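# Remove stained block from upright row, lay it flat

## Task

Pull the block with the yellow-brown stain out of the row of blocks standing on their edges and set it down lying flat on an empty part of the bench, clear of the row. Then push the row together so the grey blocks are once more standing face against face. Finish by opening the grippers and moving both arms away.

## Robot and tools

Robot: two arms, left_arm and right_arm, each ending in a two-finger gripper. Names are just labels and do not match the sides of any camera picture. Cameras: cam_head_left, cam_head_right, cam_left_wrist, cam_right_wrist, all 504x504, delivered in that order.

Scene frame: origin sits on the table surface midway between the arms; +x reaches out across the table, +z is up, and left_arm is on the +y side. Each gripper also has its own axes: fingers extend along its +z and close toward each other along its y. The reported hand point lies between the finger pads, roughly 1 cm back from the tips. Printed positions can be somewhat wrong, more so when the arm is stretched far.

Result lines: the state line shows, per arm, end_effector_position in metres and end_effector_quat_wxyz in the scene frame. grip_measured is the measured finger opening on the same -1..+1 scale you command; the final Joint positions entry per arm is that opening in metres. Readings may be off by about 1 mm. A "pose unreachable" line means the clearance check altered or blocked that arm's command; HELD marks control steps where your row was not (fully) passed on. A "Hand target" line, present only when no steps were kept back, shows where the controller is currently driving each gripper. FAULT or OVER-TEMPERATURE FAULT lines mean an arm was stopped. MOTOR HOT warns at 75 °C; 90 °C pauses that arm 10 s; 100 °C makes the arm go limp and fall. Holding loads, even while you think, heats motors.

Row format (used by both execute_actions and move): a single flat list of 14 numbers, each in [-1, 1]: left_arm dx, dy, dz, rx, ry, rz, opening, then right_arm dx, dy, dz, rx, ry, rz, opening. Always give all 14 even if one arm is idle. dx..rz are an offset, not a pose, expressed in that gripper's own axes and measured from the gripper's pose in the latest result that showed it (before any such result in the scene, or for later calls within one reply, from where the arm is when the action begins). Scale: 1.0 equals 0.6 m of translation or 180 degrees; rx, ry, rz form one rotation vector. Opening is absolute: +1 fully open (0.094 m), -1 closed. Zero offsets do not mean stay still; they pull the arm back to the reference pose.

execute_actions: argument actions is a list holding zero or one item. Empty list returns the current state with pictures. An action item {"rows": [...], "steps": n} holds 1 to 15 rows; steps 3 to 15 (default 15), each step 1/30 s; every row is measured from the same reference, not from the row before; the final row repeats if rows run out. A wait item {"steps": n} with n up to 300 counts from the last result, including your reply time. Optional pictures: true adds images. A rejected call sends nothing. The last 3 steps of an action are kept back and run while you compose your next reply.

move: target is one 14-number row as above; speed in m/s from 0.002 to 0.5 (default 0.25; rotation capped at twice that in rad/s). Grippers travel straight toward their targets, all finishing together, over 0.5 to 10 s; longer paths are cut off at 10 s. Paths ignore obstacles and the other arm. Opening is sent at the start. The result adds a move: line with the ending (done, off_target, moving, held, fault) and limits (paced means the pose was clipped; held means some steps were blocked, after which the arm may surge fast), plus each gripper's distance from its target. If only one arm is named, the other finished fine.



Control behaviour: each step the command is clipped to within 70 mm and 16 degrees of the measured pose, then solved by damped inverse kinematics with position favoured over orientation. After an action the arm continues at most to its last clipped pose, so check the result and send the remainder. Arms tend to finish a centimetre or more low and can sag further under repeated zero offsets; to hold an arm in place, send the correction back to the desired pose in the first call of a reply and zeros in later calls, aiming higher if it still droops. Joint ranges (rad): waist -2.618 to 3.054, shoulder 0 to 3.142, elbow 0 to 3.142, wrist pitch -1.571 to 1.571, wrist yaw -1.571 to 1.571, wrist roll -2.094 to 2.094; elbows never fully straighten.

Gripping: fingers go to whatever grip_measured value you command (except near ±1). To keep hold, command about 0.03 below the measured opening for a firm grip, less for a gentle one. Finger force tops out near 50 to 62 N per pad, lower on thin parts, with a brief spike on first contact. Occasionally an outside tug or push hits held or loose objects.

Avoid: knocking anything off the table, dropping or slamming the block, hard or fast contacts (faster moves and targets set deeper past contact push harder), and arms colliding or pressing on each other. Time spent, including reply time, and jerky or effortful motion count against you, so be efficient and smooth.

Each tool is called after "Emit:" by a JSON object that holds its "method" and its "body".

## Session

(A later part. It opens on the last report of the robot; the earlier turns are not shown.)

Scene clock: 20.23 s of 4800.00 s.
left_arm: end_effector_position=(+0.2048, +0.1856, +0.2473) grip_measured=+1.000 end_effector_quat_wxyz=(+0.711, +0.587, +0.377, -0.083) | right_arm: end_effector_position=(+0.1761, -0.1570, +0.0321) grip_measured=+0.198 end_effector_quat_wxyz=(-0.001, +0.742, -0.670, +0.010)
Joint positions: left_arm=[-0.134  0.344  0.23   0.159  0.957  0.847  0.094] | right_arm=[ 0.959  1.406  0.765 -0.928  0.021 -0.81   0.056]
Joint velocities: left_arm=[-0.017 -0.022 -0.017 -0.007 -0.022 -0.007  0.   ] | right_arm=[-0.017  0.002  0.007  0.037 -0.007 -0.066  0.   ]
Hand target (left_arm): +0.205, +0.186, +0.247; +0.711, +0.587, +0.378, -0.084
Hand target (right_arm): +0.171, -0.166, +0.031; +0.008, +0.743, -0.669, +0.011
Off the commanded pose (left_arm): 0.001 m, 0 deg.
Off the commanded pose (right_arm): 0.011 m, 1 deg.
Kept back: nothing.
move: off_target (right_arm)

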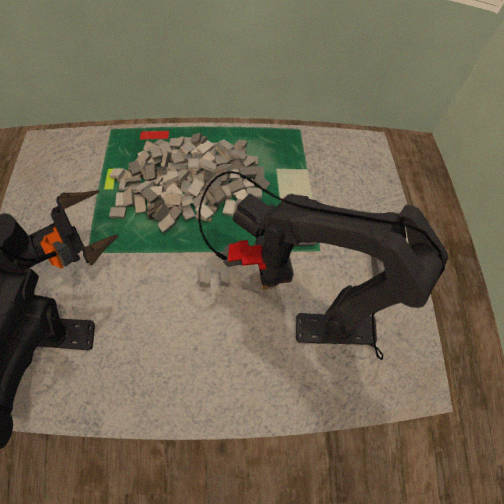

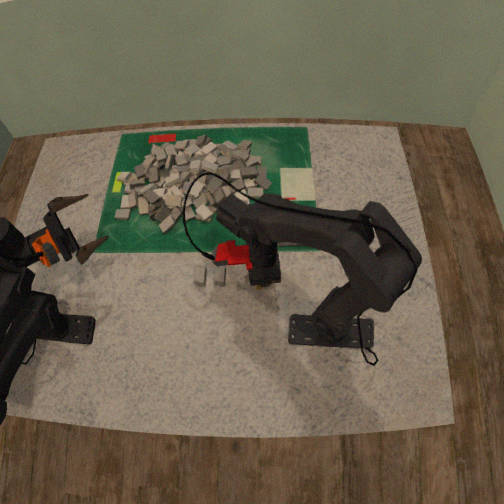

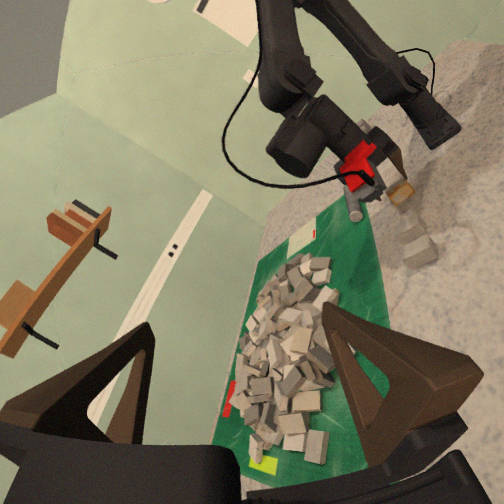

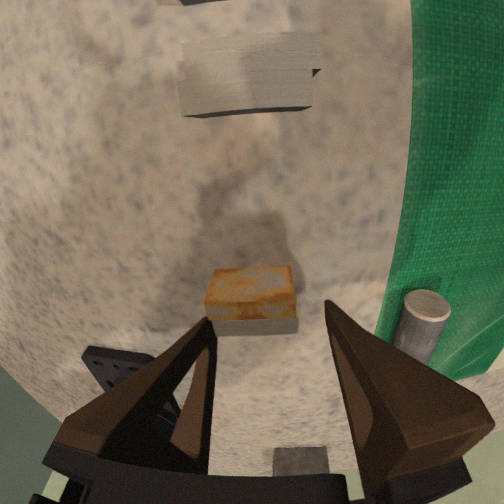

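Emit:
{"method": "move", "body": {"target": [0,0,0,0,0,0,1,0.012,0.014,0.024,0,0,0,0.2], "speed": 0.03}}

Emit:
{"method": "move", "body": {"target": [0,0,0,0,0,0,1,0,0,0,0,0,0,-0.3]}}

Emit:
{"method": "move", "body": {"target": [0,0,0,0,0,0,1,0,0,-0.12,0,0,0,-0.3], "speed": 0.06}}

Scene clock: 21.33 s of 4800.00 s.
left_arm: end_effector_position=(+0.2048, +0.1856, +0.2479) grip_measured=+1.000 end_effector_quat_wxyz=(+0.712, +0.587, +0.376, -0.082) | right_arm: end_effector_position=(+0.1696, -0.1646, +0.0188) grip_measured=+0.198 end_effector_quat_wxyz=(+0.007, +0.743, -0.669, +0.011)
Joint positions: left_arm=[-0.134  0.344  0.23   0.163  0.957  0.847  0.094] | right_arm=[ 0.959  1.406  0.707 -0.886  0.021 -0.813  0.056]
Joint velocities: left_arm=[ 0.002 -0.007  0.007  0.007 -0.081  0.007  0.   ] | right_arm=[ 0.012 -0.012 -0.017  0.11   0.007 -0.022  0.001]
Hand target (left_arm): +0.205, +0.186, +0.247; +0.711, +0.587, +0.377, -0.083
Hand target (right_arm): +0.169, -0.165, +0.018; -0.001, +0.742, -0.670, +0.010
Off the commanded pose (left_arm): 0.001 m, 0 deg.
Off the commanded pose (right_arm): 0.002 m, 1 deg.
Kept back: nothing.
move: done

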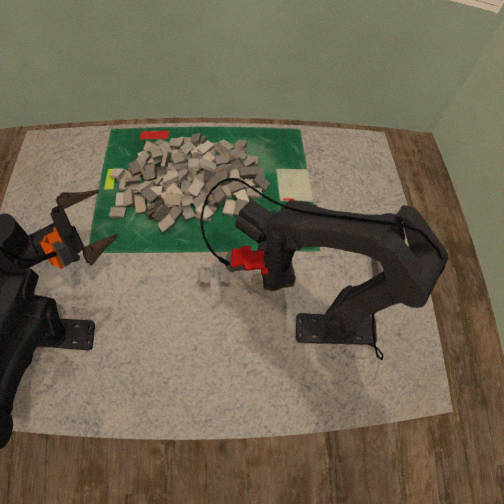

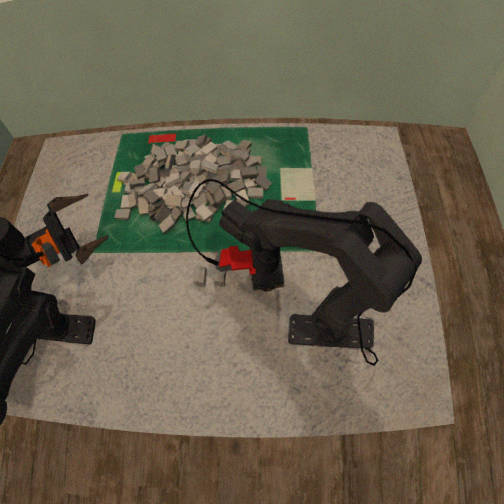

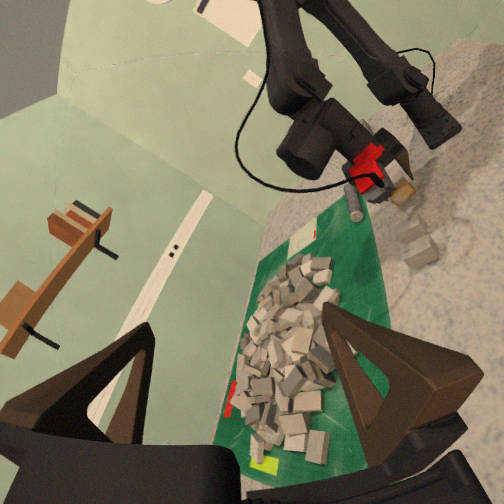

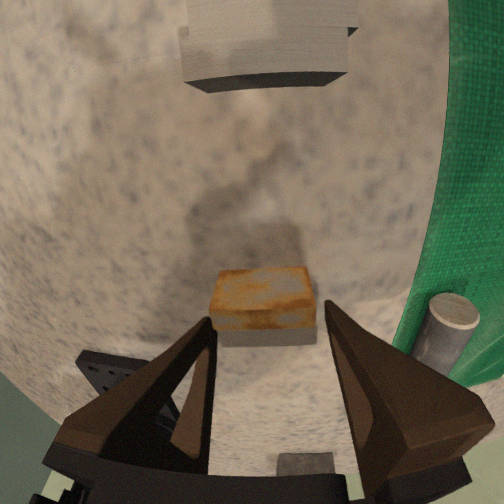

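Scene clock: 21.83 s of 4800.00 s.
left_arm: end_effector_position=(+0.2048, +0.1856, +0.2485) grip_measured=+1.000 end_effector_quat_wxyz=(+0.713, +0.587, +0.374, -0.082) | right_arm: end_effector_position=(+0.1698, -0.1647, +0.0188) grip_measured=-0.127 end_effector_quat_wxyz=(+0.007, +0.743, -0.669, +0.011)
Joint positions: left_arm=[-0.134  0.344  0.23   0.166  0.957  0.847  0.094] | right_arm=[ 0.959  1.406  0.707 -0.885  0.022 -0.813  0.041]
Joint velocities: left_arm=[ 0.002 -0.007 -0.007 -0.007 -0.051 -0.022  0.   ] | right_arm=[ 0.007  0.007  0.002 -0.022  0.051 -0.051 -0.   ]
Hand target (left_arm): +0.205, +0.186, +0.248; +0.712, +0.587, +0.376, -0.083
Hand target (right_arm): +0.170, -0.165, +0.019; +0.007, +0.743, -0.669, +0.010
Off the commanded pose (left_arm): 0.001 m, 0 deg.
Off the commanded pose (right_arm): 0.000 m, 0 deg.
Kept back: nothing.
move: done

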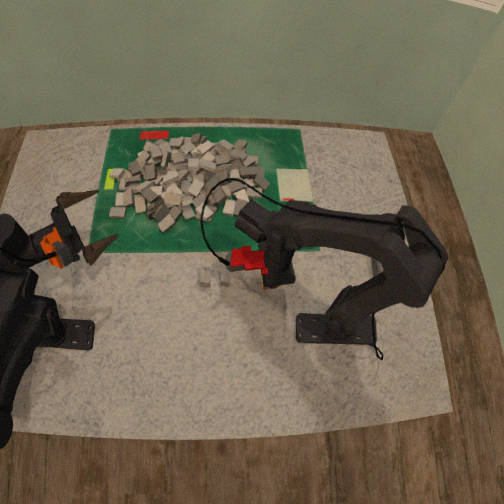

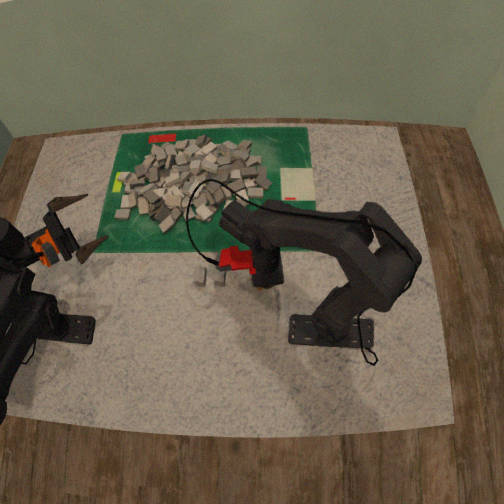

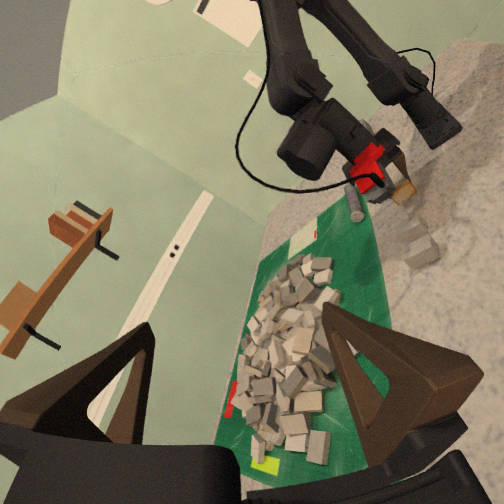

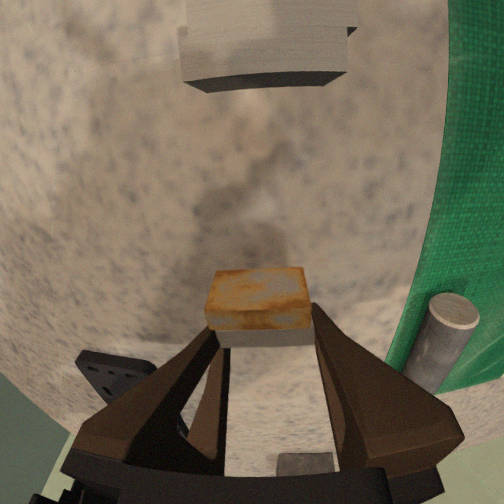

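Scene clock: 23.53 s of 4800.00 s.
left_arm: end_effector_position=(+0.2047, +0.1857, +0.2491) grip_measured=+1.000 end_effector_quat_wxyz=(+0.714, +0.587, +0.373, -0.081) | right_arm: end_effector_position=(+0.1676, -0.1674, +0.0794) grip_measured=-0.127 end_effector_quat_wxyz=(+0.023, +0.743, -0.668, +0.012)
Joint positions: left_arm=[-0.134  0.344  0.23   0.17   0.957  0.847  0.094] | right_arm=[ 0.959  1.341  0.909 -1.185  0.022 -0.813  0.041]
Joint velocities: left_arm=[-0.012  0.012 -0.007 -0.007  0.037 -0.022  0.   ] | right_arm=[-0.012  0.002  0.002 -0.037 -0.051  0.007 -0.   ]
Hand target (left_arm): +0.205, +0.186, +0.249; +0.713, +0.587, +0.374, -0.082
Hand target (right_arm): +0.170, -0.164, +0.090; +0.007, +0.743, -0.669, +0.011
Off the commanded pose (left_arm): 0.001 m, 0 deg.
Off the commanded pose (right_arm): 0.012 m, 2 deg.
Kept back: nothing.
move: off_target (right_arm)

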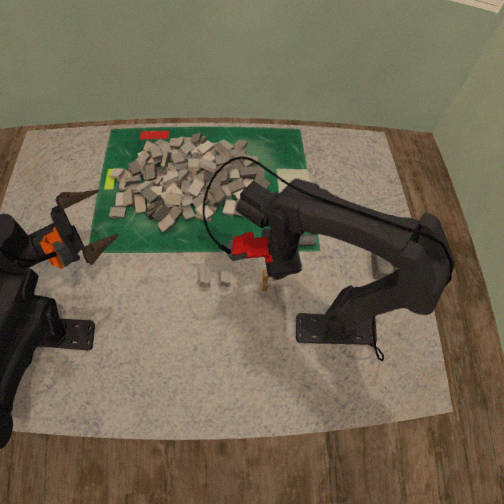

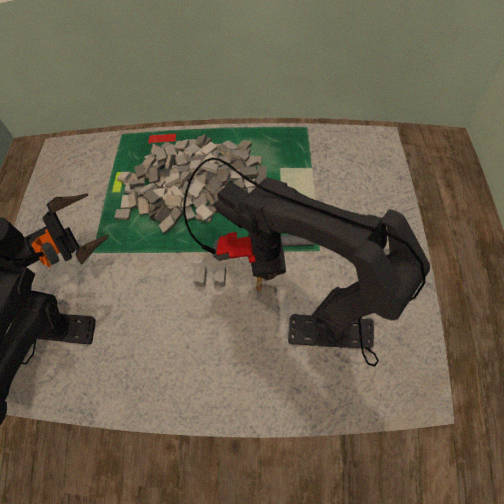

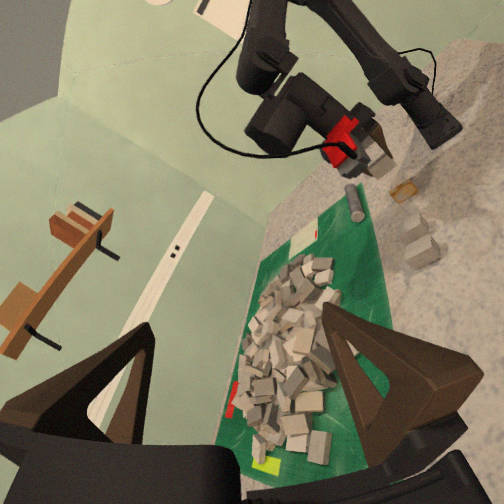

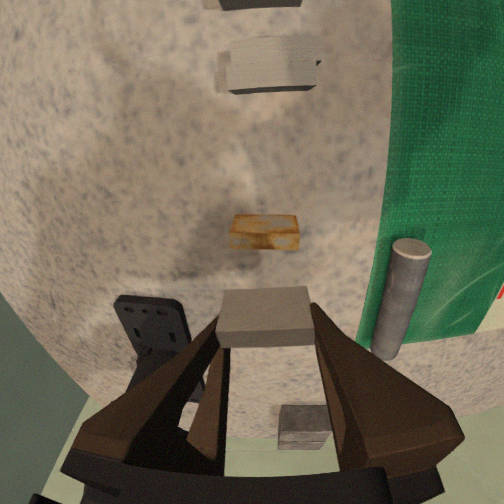

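Emit:
{"method": "move", "body": {"target": [0,0,0,0,0,0,1,-0.13,-0.03,-0.01,0.01,-0.012,0,-0.3], "speed": 0.1}}

Emit:
{"method": "move", "body": {"target": [0,0,0,0,0,0,1,0,0,0.1,0,0,0,-0.3], "speed": 0.06}}

Scene clock: 24.97 s of 4800.00 s.
left_arm: end_effector_position=(+0.2047, +0.1857, +0.2497) grip_measured=+1.000 end_effector_quat_wxyz=(+0.715, +0.587, +0.372, -0.080) | right_arm: end_effector_position=(+0.1735, -0.0983, +0.0782) grip_measured=-0.127 end_effector_quat_wxyz=(+0.010, +0.745, -0.667, +0.013)
Joint positions: left_arm=[-0.134  0.344  0.23   0.173  0.957  0.847  0.094] | right_arm=[ 1.118  1.552  1.088 -1.131  0.023 -0.657  0.041]
Joint velocities: left_arm=[-0.002 -0.002  0.007  0.066 -0.022  0.051  0.   ] | right_arm=[ 0.027 -0.022  0.022  0.022  0.051  0.022  0.   ]
Hand target (left_arm): +0.205, +0.186, +0.249; +0.714, +0.587, +0.373, -0.081
Hand target (right_arm): +0.177, -0.088, +0.082; -0.002, +0.743, -0.669, +0.008
Off the commanded pose (left_arm): 0.001 m, 0 deg.
Off the commanded pose (right_arm): 0.012 m, 1 deg.
Kept back: nothing.
move: off_target (right_arm)

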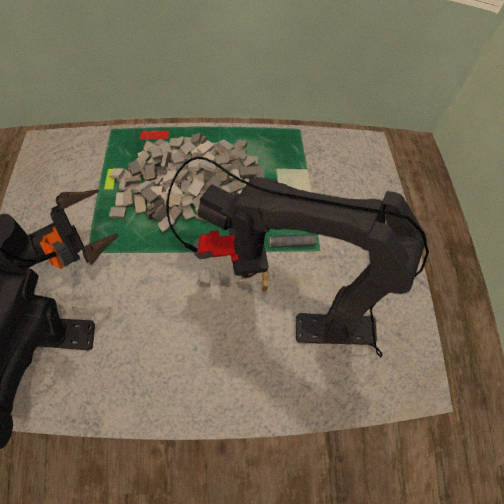

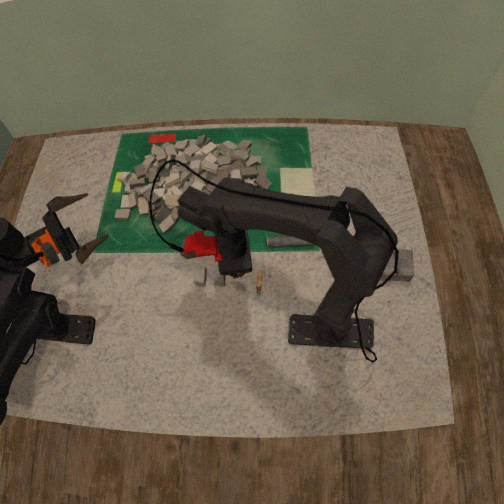

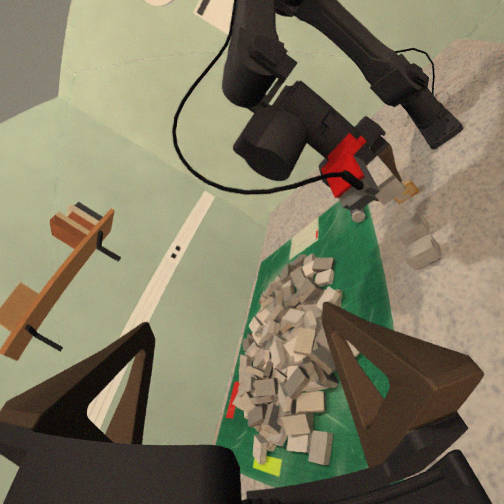

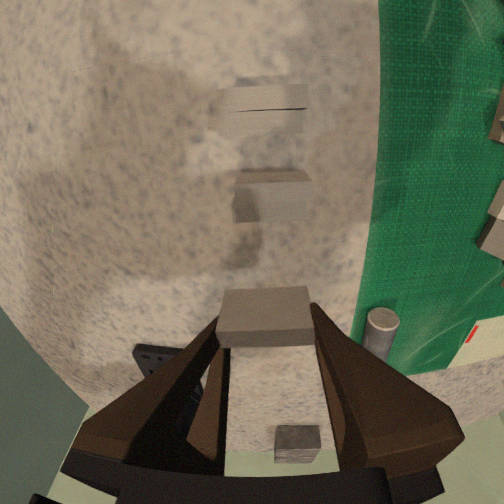

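Scene clock: 26.47 s of 4800.00 s.
left_arm: end_effector_position=(+0.2047, +0.1857, +0.2503) grip_measured=+1.000 end_effector_quat_wxyz=(+0.715, +0.587, +0.371, -0.079) | right_arm: end_effector_position=(+0.1743, -0.0970, +0.0246) grip_measured=-0.127 end_effector_quat_wxyz=(+0.004, +0.745, -0.667, +0.012)
Joint positions: left_arm=[-0.134  0.344  0.23   0.176  0.957  0.847  0.094] | right_arm=[ 1.118  1.617  0.929 -0.895  0.023 -0.657  0.041]
Joint velocities: left_arm=[-0.012  0.007 -0.002  0.022 -0.051 -0.066  0.   ] | right_arm=[ 0.012  0.002 -0.002  0.081 -0.051 -0.051  0.001]
Hand target (left_arm): +0.205, +0.186, +0.250; +0.715, +0.587, +0.372, -0.080
Hand target (right_arm): +0.173, -0.100, +0.019; +0.010, +0.745, -0.667, +0.013
Off the commanded pose (left_arm): 0.001 m, 0 deg.
Off the commanded pose (right_arm): 0.007 m, 1 deg.
Kept back: nothing.
move: done

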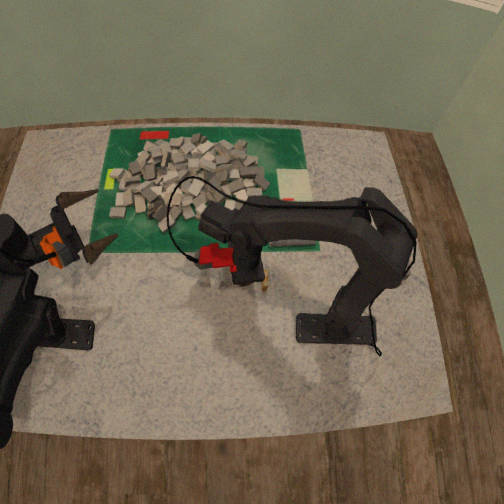

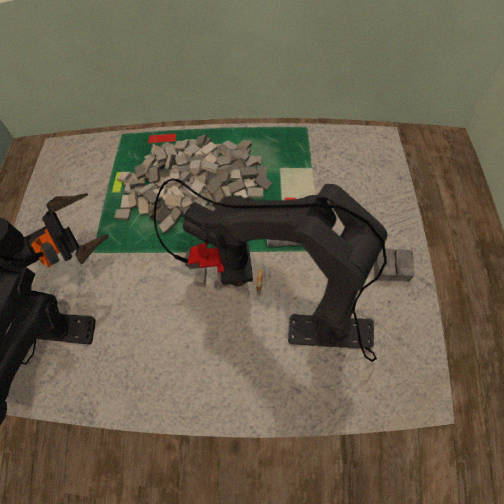

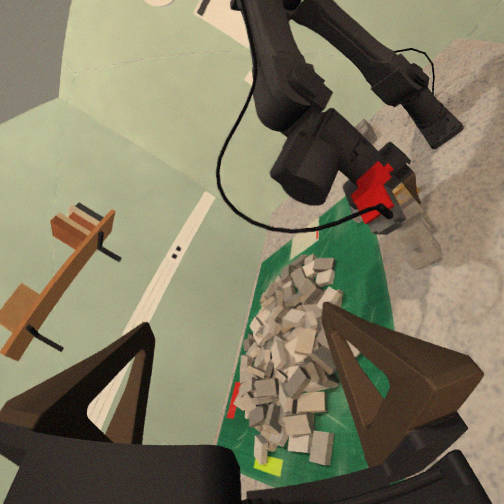

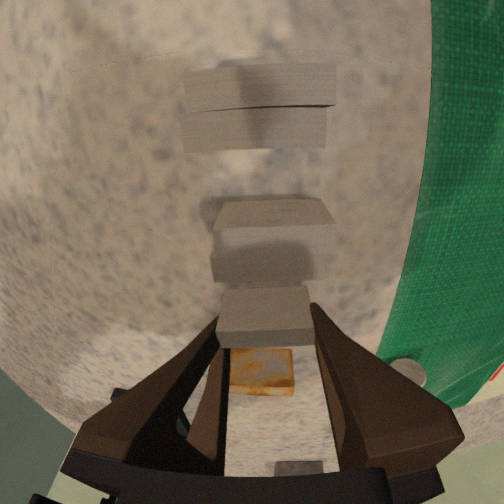

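Emit:
{"method": "move", "body": {"target": [0,0,0,0,0,0,1,-0.075,-0.004,0.008,0,0,0,-0.3], "speed": 0.02}}

Scene clock: 29.17 s of 4800.00 s.
left_arm: end_effector_position=(+0.2046, +0.1857, +0.2509) grip_measured=+1.000 end_effector_quat_wxyz=(+0.716, +0.587, +0.369, -0.078) | right_arm: end_effector_position=(+0.1703, -0.0721, +0.0198) grip_measured=-0.127 end_effector_quat_wxyz=(+0.023, +0.743, -0.669, +0.029)
Joint positions: left_arm=[-0.134  0.344  0.23   0.18   0.957  0.847  0.094] | right_arm=[ 1.192  1.739  1.042 -0.933  0.044 -0.579  0.041]
Joint velocities: left_arm=[ 0.007 -0.002 -0.007  0.066  0.051 -0.007  0.   ] | right_arm=[-0.012 -0.012  0.002  0.007 -0.022 -0.037  0.001]
Hand target (left_arm): +0.205, +0.186, +0.250; +0.715, +0.587, +0.371, -0.079
Hand target (right_arm): +0.171, -0.053, +0.020; +0.003, +0.745, -0.667, +0.012
Off the commanded pose (left_arm): 0.001 m, 0 deg.
Off the commanded pose (right_arm): 0.020 m, 3 deg.
Kept back: nothing.
move: off_target (right_arm)

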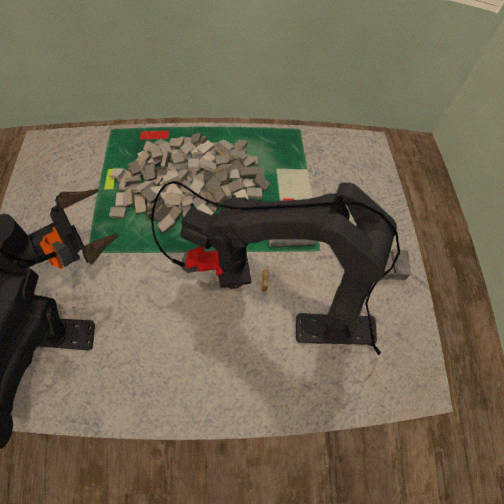

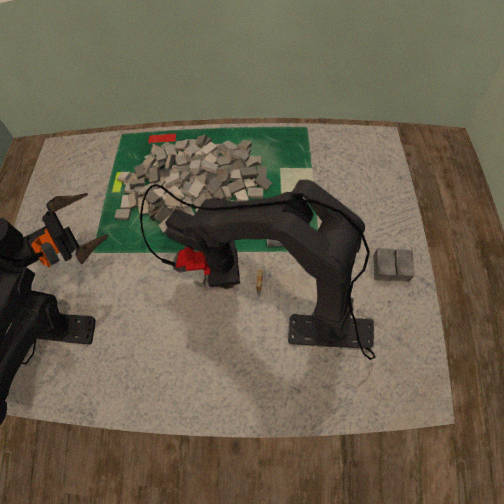

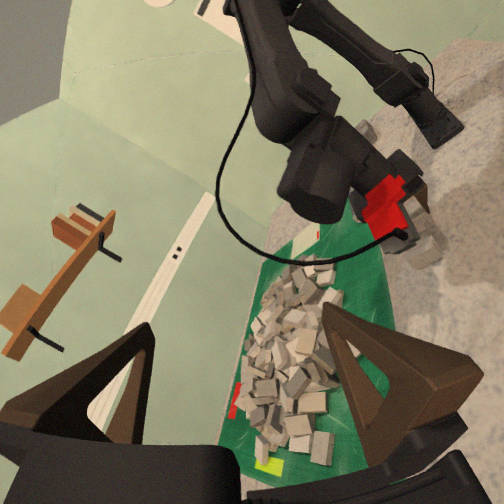

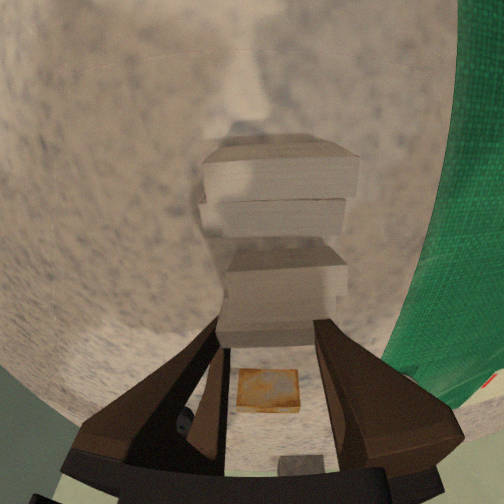

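Emit:
{"method": "move", "body": {"target": [0,0,0,0,0,0,1,0.003,0,0.004,0,0,0,0.15], "speed": 0.02}}

Emit:
{"method": "move", "body": {"target": [0,0,0,0,0,0,1,0,0,-0.12,0,0,0,0.3], "speed": 0.1}}

Emit:
{"method": "move", "body": {"target": [0,0,0,0,0,0,1,-0.07,-0.012,0,0.012,-0.012,0.5,1]}}

Scene clock: 30.10 s of 4800.00 s.
left_arm: end_effector_position=(+0.2046, +0.1857, +0.2515) grip_measured=+1.000 end_effector_quat_wxyz=(+0.717, +0.587, +0.368, -0.077) | right_arm: end_effector_position=(+0.1702, -0.0726, +0.0198) grip_measured=+0.148 end_effector_quat_wxyz=(+0.024, +0.743, -0.669, +0.029)
Joint positions: left_arm=[-0.134  0.344  0.23   0.183  0.957  0.847  0.094] | right_arm=[ 1.192  1.739  1.042 -0.935  0.045 -0.579  0.054]
Joint velocities: left_arm=[-0.032 -0.002 -0.022  0.007 -0.022  0.051  0.   ] | right_arm=[ 0.007 -0.002 -0.042 -0.11  -0.022  0.022 -0.001]
Hand target (left_arm): +0.205, +0.186, +0.251; +0.716, +0.587, +0.369, -0.078
Hand target (right_arm): +0.170, -0.074, +0.017; +0.023, +0.743, -0.669, +0.029
Off the commanded pose (left_arm): 0.001 m, 0 deg.
Off the commanded pose (right_arm): 0.003 m, 0 deg.
Kept back: nothing.
move: done

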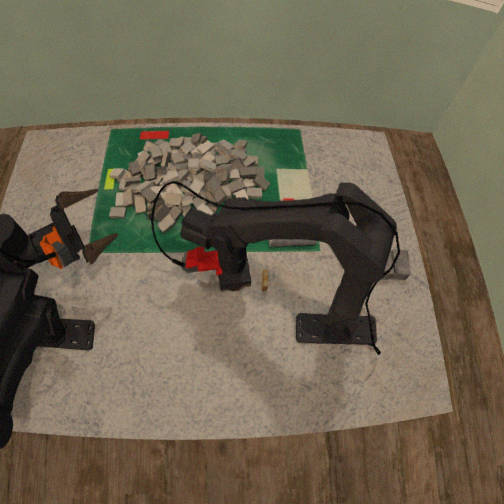

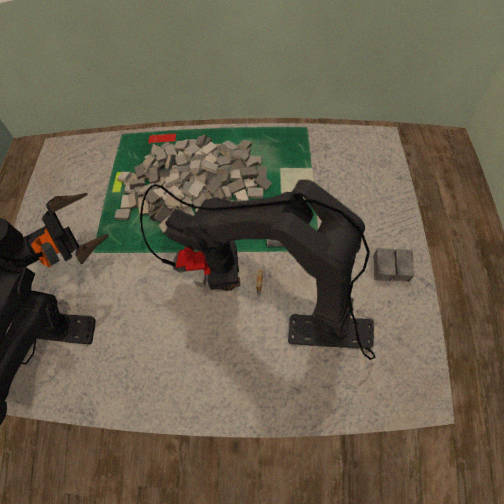

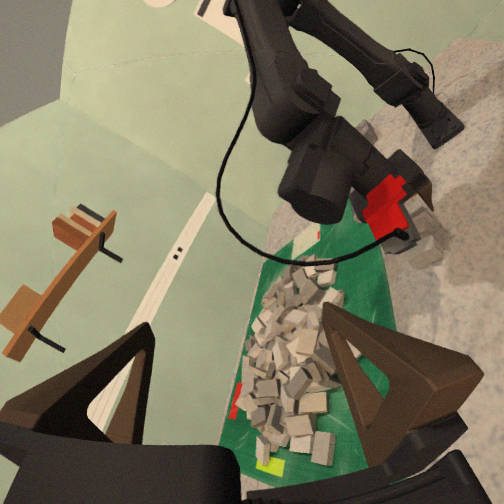

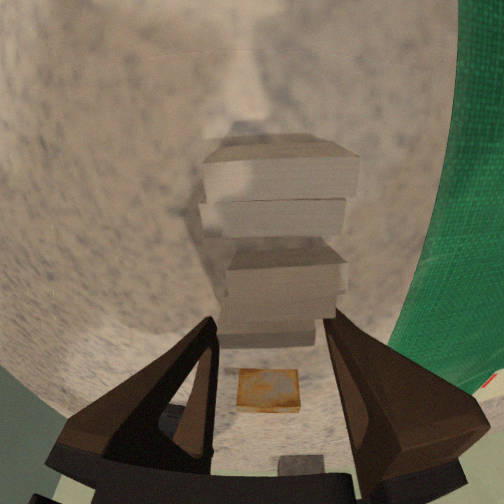

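Scene clock: 31.40 s of 4800.00 s.
left_arm: end_effector_position=(+0.2045, +0.1857, +0.2521) grip_measured=+1.000 end_effector_quat_wxyz=(+0.718, +0.587, +0.367, -0.076) | right_arm: end_effector_position=(+0.1704, -0.0723, +0.0811) grip_measured=+0.298 end_effector_quat_wxyz=(+0.036, +0.742, -0.668, +0.033)
Joint positions: left_arm=[-0.134  0.344  0.23   0.187  0.957  0.847  0.094] | right_arm=[ 1.192  1.687  1.237 -1.208  0.045 -0.579  0.061]
Joint velocities: left_arm=[-0.012 -0.007 -0.007 -0.051 -0.081 -0.007  0.   ] | right_arm=[-0.012  0.012 -0.017  0.022 -0.037 -0.051 -0.001]
Hand target (left_arm): +0.205, +0.186, +0.251; +0.717, +0.587, +0.368, -0.077
Hand target (right_arm): +0.170, -0.068, +0.091; +0.024, +0.743, -0.669, +0.029
Off the commanded pose (left_arm): 0.001 m, 0 deg.
Off the commanded pose (right_arm): 0.012 m, 1 deg.
Kept back: nothing.
move: off_target (right_arm)

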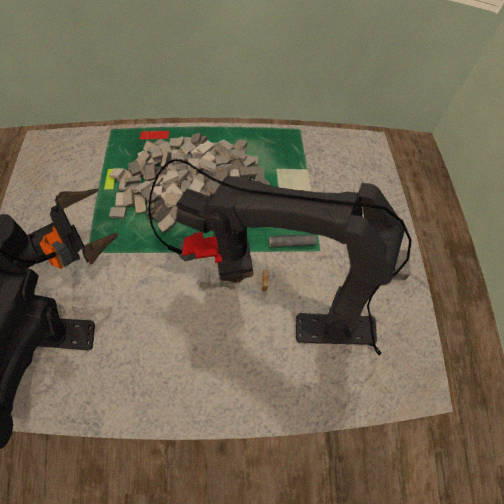

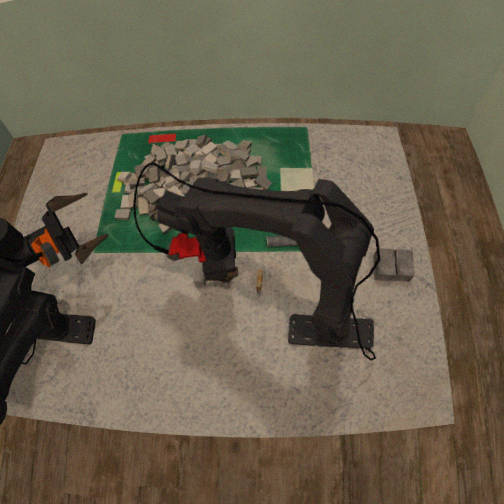

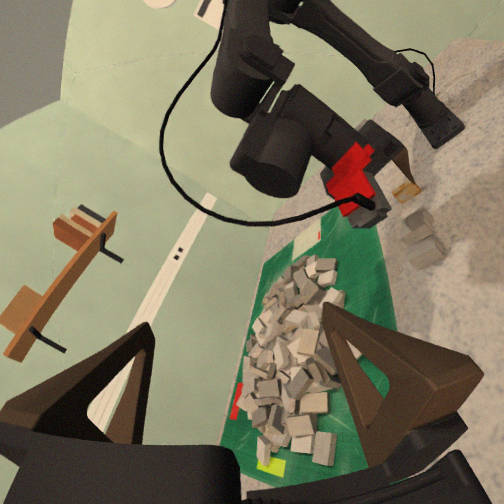

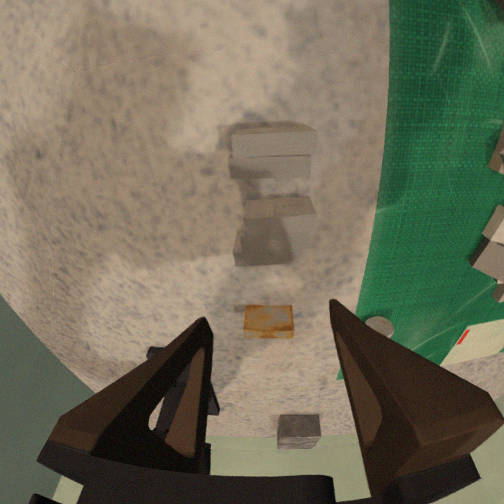

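Scene clock: 35.13 s of 4800.00 s.
left_arm: end_effector_position=(+0.2045, +0.1857, +0.2527) grip_measured=+1.000 end_effector_quat_wxyz=(+0.719, +0.587, +0.366, -0.075) | right_arm: end_effector_position=(+0.1695, -0.0376, +0.0762) grip_measured=+1.000 end_effector_quat_wxyz=(+0.012, -0.054, +0.997, -0.050)
Joint positions: left_arm=[-0.134  0.344  0.23   0.19   0.957  0.847  0.094] | right_arm=[ 1.258  1.795  1.346 -1.199  0.065  1.056  0.094]
Joint velocities: left_arm=[-0.002 -0.012 -0.002 -0.022  0.022 -0.037  0.   ] | right_arm=[-0.007 -0.007 -0.002 -0.037  0.007  0.051  0.   ]
Hand target (left_arm): +0.205, +0.186, +0.252; +0.718, +0.587, +0.367, -0.076
Hand target (right_arm): +0.173, -0.030, +0.078; +0.022, -0.053, +0.997, -0.046
Off the commanded pose (left_arm): 0.001 m, 0 deg.
Off the commanded pose (right_arm): 0.009 m, 1 deg.
Kept back: nothing.
move: done

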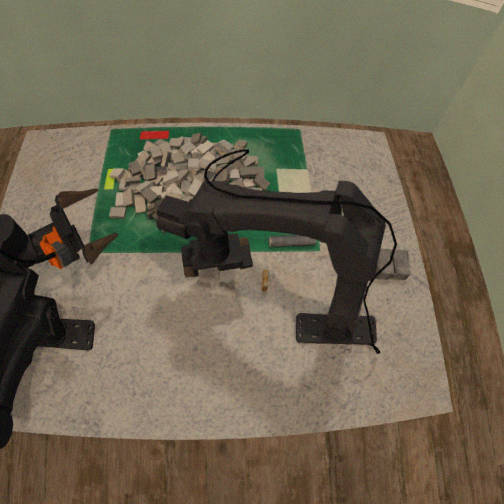

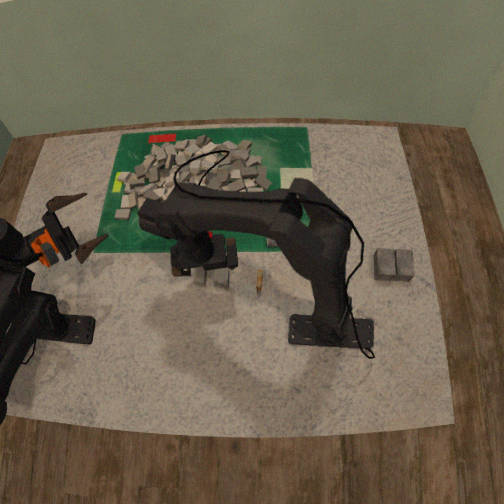

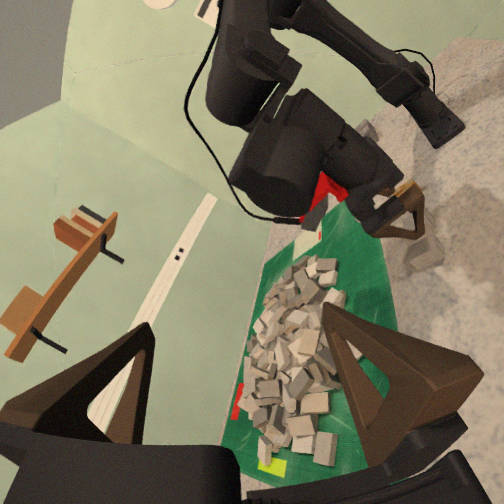

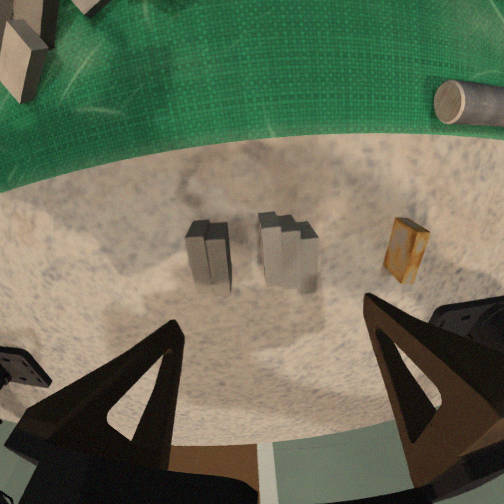

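Emit:
{"method": "move", "body": {"target": [0,0,0,0,0,0,1,-0.018,0.024,0.05,0,0,0,1], "speed": 0.08}}

Scene clock: 36.23 s of 4800.00 s.
left_arm: end_effector_position=(+0.2045, +0.1857, +0.2533) grip_measured=+1.000 end_effector_quat_wxyz=(+0.719, +0.587, +0.364, -0.074) | right_arm: end_effector_position=(+0.1768, -0.0209, +0.0527) grip_measured=+1.000 end_effector_quat_wxyz=(+0.015, -0.055, +0.997, -0.043)
Joint positions: left_arm=[-0.134  0.344  0.23   0.194  0.957  0.847  0.094] | right_arm=[ 1.258  1.87   1.346 -1.109  0.066  1.053  0.094]
Joint velocities: left_arm=[-0.007 -0.017 -0.007 -0.125  0.066 -0.037  0.   ] | right_arm=[ 0.002  0.002 -0.012 -0.022 -0.037 -0.022  0.   ]
Hand target (left_arm): +0.204, +0.186, +0.253; +0.719, +0.587, +0.366, -0.075
Hand target (right_arm): +0.179, -0.025, +0.045; +0.012, -0.054, +0.997, -0.050
Off the commanded pose (left_arm): 0.001 m, 0 deg.
Off the commanded pose (right_arm): 0.009 m, 1 deg.
Kept back: nothing.
move: done

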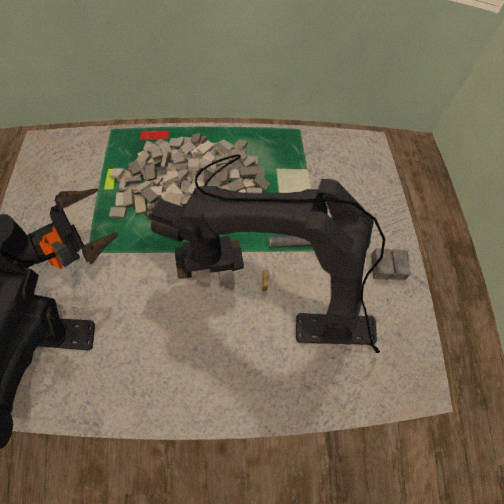

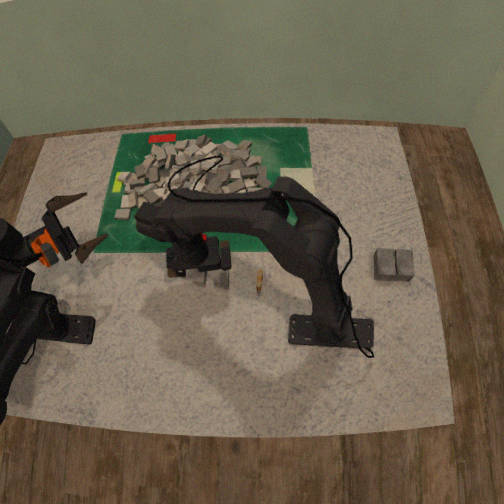

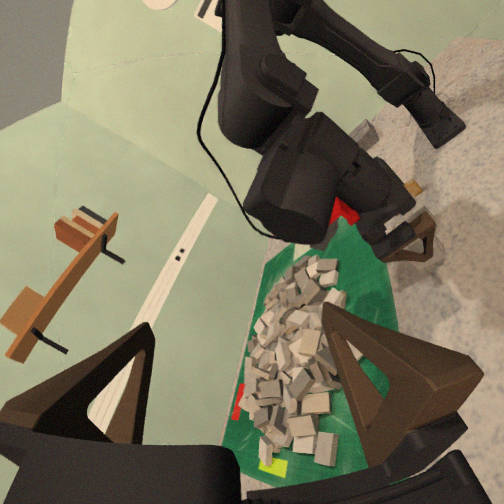

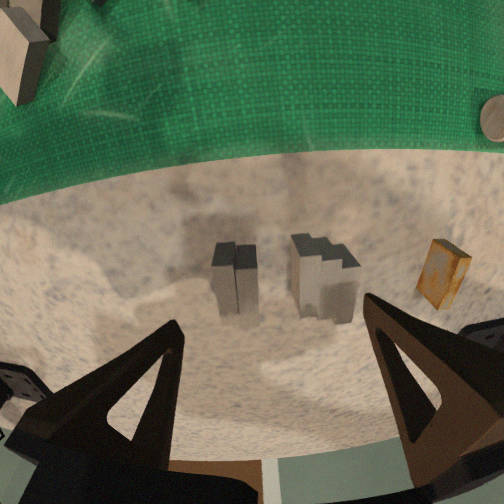

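Emit:
{"method": "move", "body": {"target": [0,0,0,0,0,0,1,0,-0.018,0,0,0,0,1], "speed": 0.04}}

Emit:
{"method": "move", "body": {"target": [0,0,0,0,0,0,1,0,0,0.03,0,0,0,1], "speed": 0.04}}

Scene clock: 37.20 s of 4800.00 s.
left_arm: end_effector_position=(+0.2044, +0.1857, +0.2538) grip_measured=+1.000 end_effector_quat_wxyz=(+0.720, +0.587, +0.363, -0.074) | right_arm: end_effector_position=(+0.1773, -0.0268, +0.0519) grip_measured=+1.000 end_effector_quat_wxyz=(+0.014, -0.055, +0.997, -0.045)
Joint positions: left_arm=[-0.134  0.344  0.23   0.197  0.957  0.847  0.094] | right_arm=[ 1.249  1.856  1.324 -1.106  0.066  1.045  0.094]
Joint velocities: left_arm=[ 0.002 -0.017 -0.012 -0.051  0.007 -0.051  0.   ] | right_arm=[ 0.007 -0.012 -0.002  0.037 -0.066 -0.081  0.   ]
Hand target (left_arm): +0.204, +0.186, +0.253; +0.719, +0.587, +0.364, -0.074
Hand target (right_arm): +0.178, -0.032, +0.053; +0.015, -0.055, +0.997, -0.043
Off the commanded pose (left_arm): 0.001 m, 0 deg.
Off the commanded pose (right_arm): 0.005 m, 0 deg.
Kept back: nothing.
move: done

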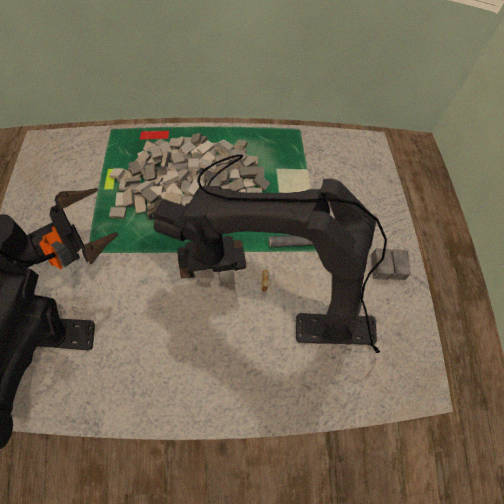

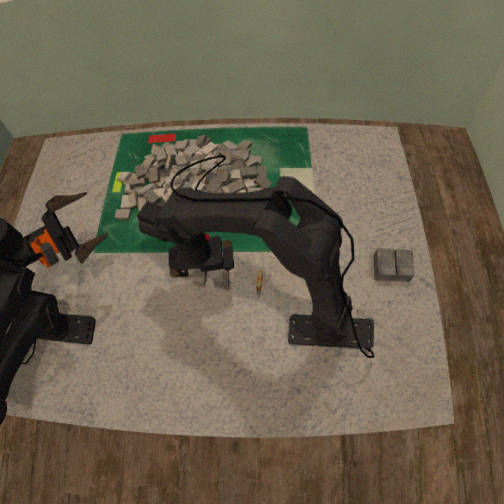

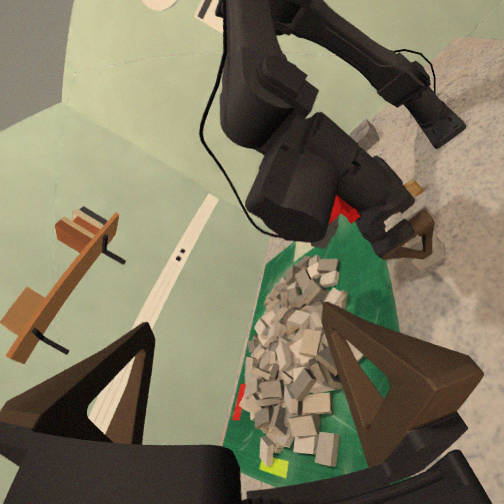

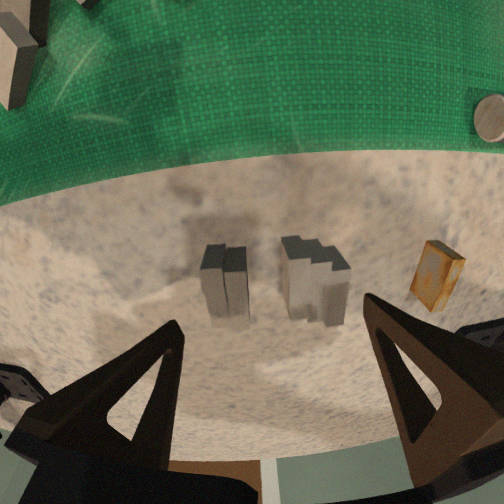

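Scene clock: 38.10 s of 4800.00 s.
left_arm: end_effector_position=(+0.2044, +0.1857, +0.2544) grip_measured=+1.000 end_effector_quat_wxyz=(+0.721, +0.587, +0.362, -0.073) | right_arm: end_effector_position=(+0.1787, -0.0236, +0.0437) grip_measured=+1.000 end_effector_quat_wxyz=(+0.020, -0.055, +0.998, -0.034)
Joint positions: left_arm=[-0.134  0.344  0.23   0.2    0.957  0.847  0.094] | right_arm=[ 1.249  1.856  1.291 -1.049  0.066  1.045  0.094]
Joint velocities: left_arm=[-0.012 -0.012  0.002 -0.022  0.007 -0.081  0.   ] | right_arm=[-0.012 -0.002  0.002 -0.081  0.007 -0.066  0.   ]
Hand target (left_arm): +0.204, +0.186, +0.254; +0.720, +0.587, +0.363, -0.074
Hand target (right_arm): +0.178, -0.028, +0.034; +0.014, -0.055, +0.997, -0.045
Off the commanded pose (left_arm): 0.001 m, 0 deg.
Off the commanded pose (right_arm): 0.011 m, 1 deg.
Kept back: nothing.
move: off_target (right_arm)

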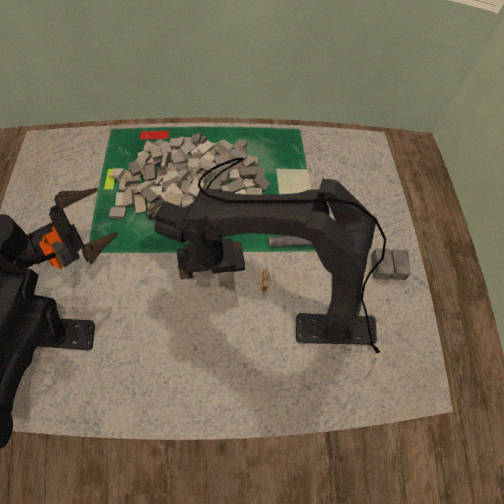

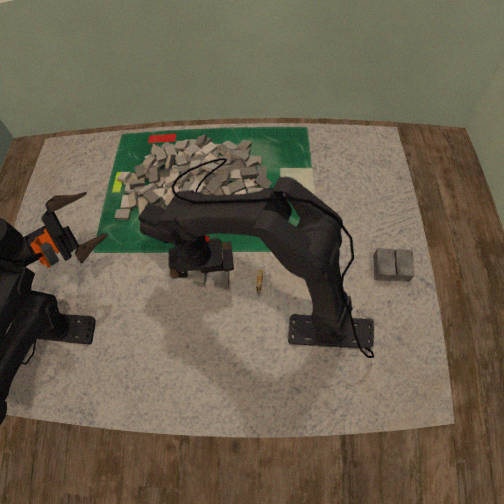

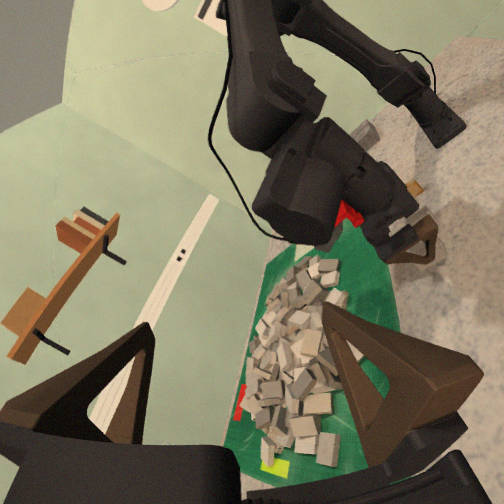

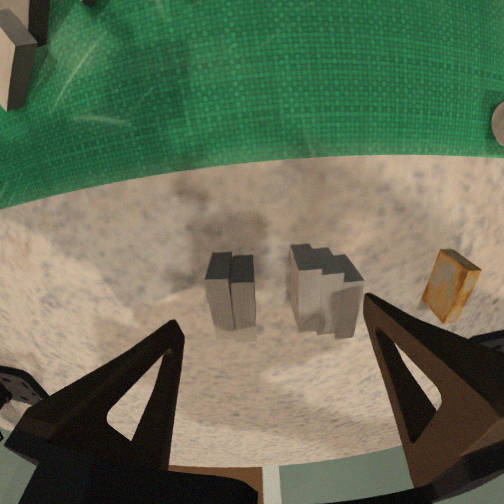

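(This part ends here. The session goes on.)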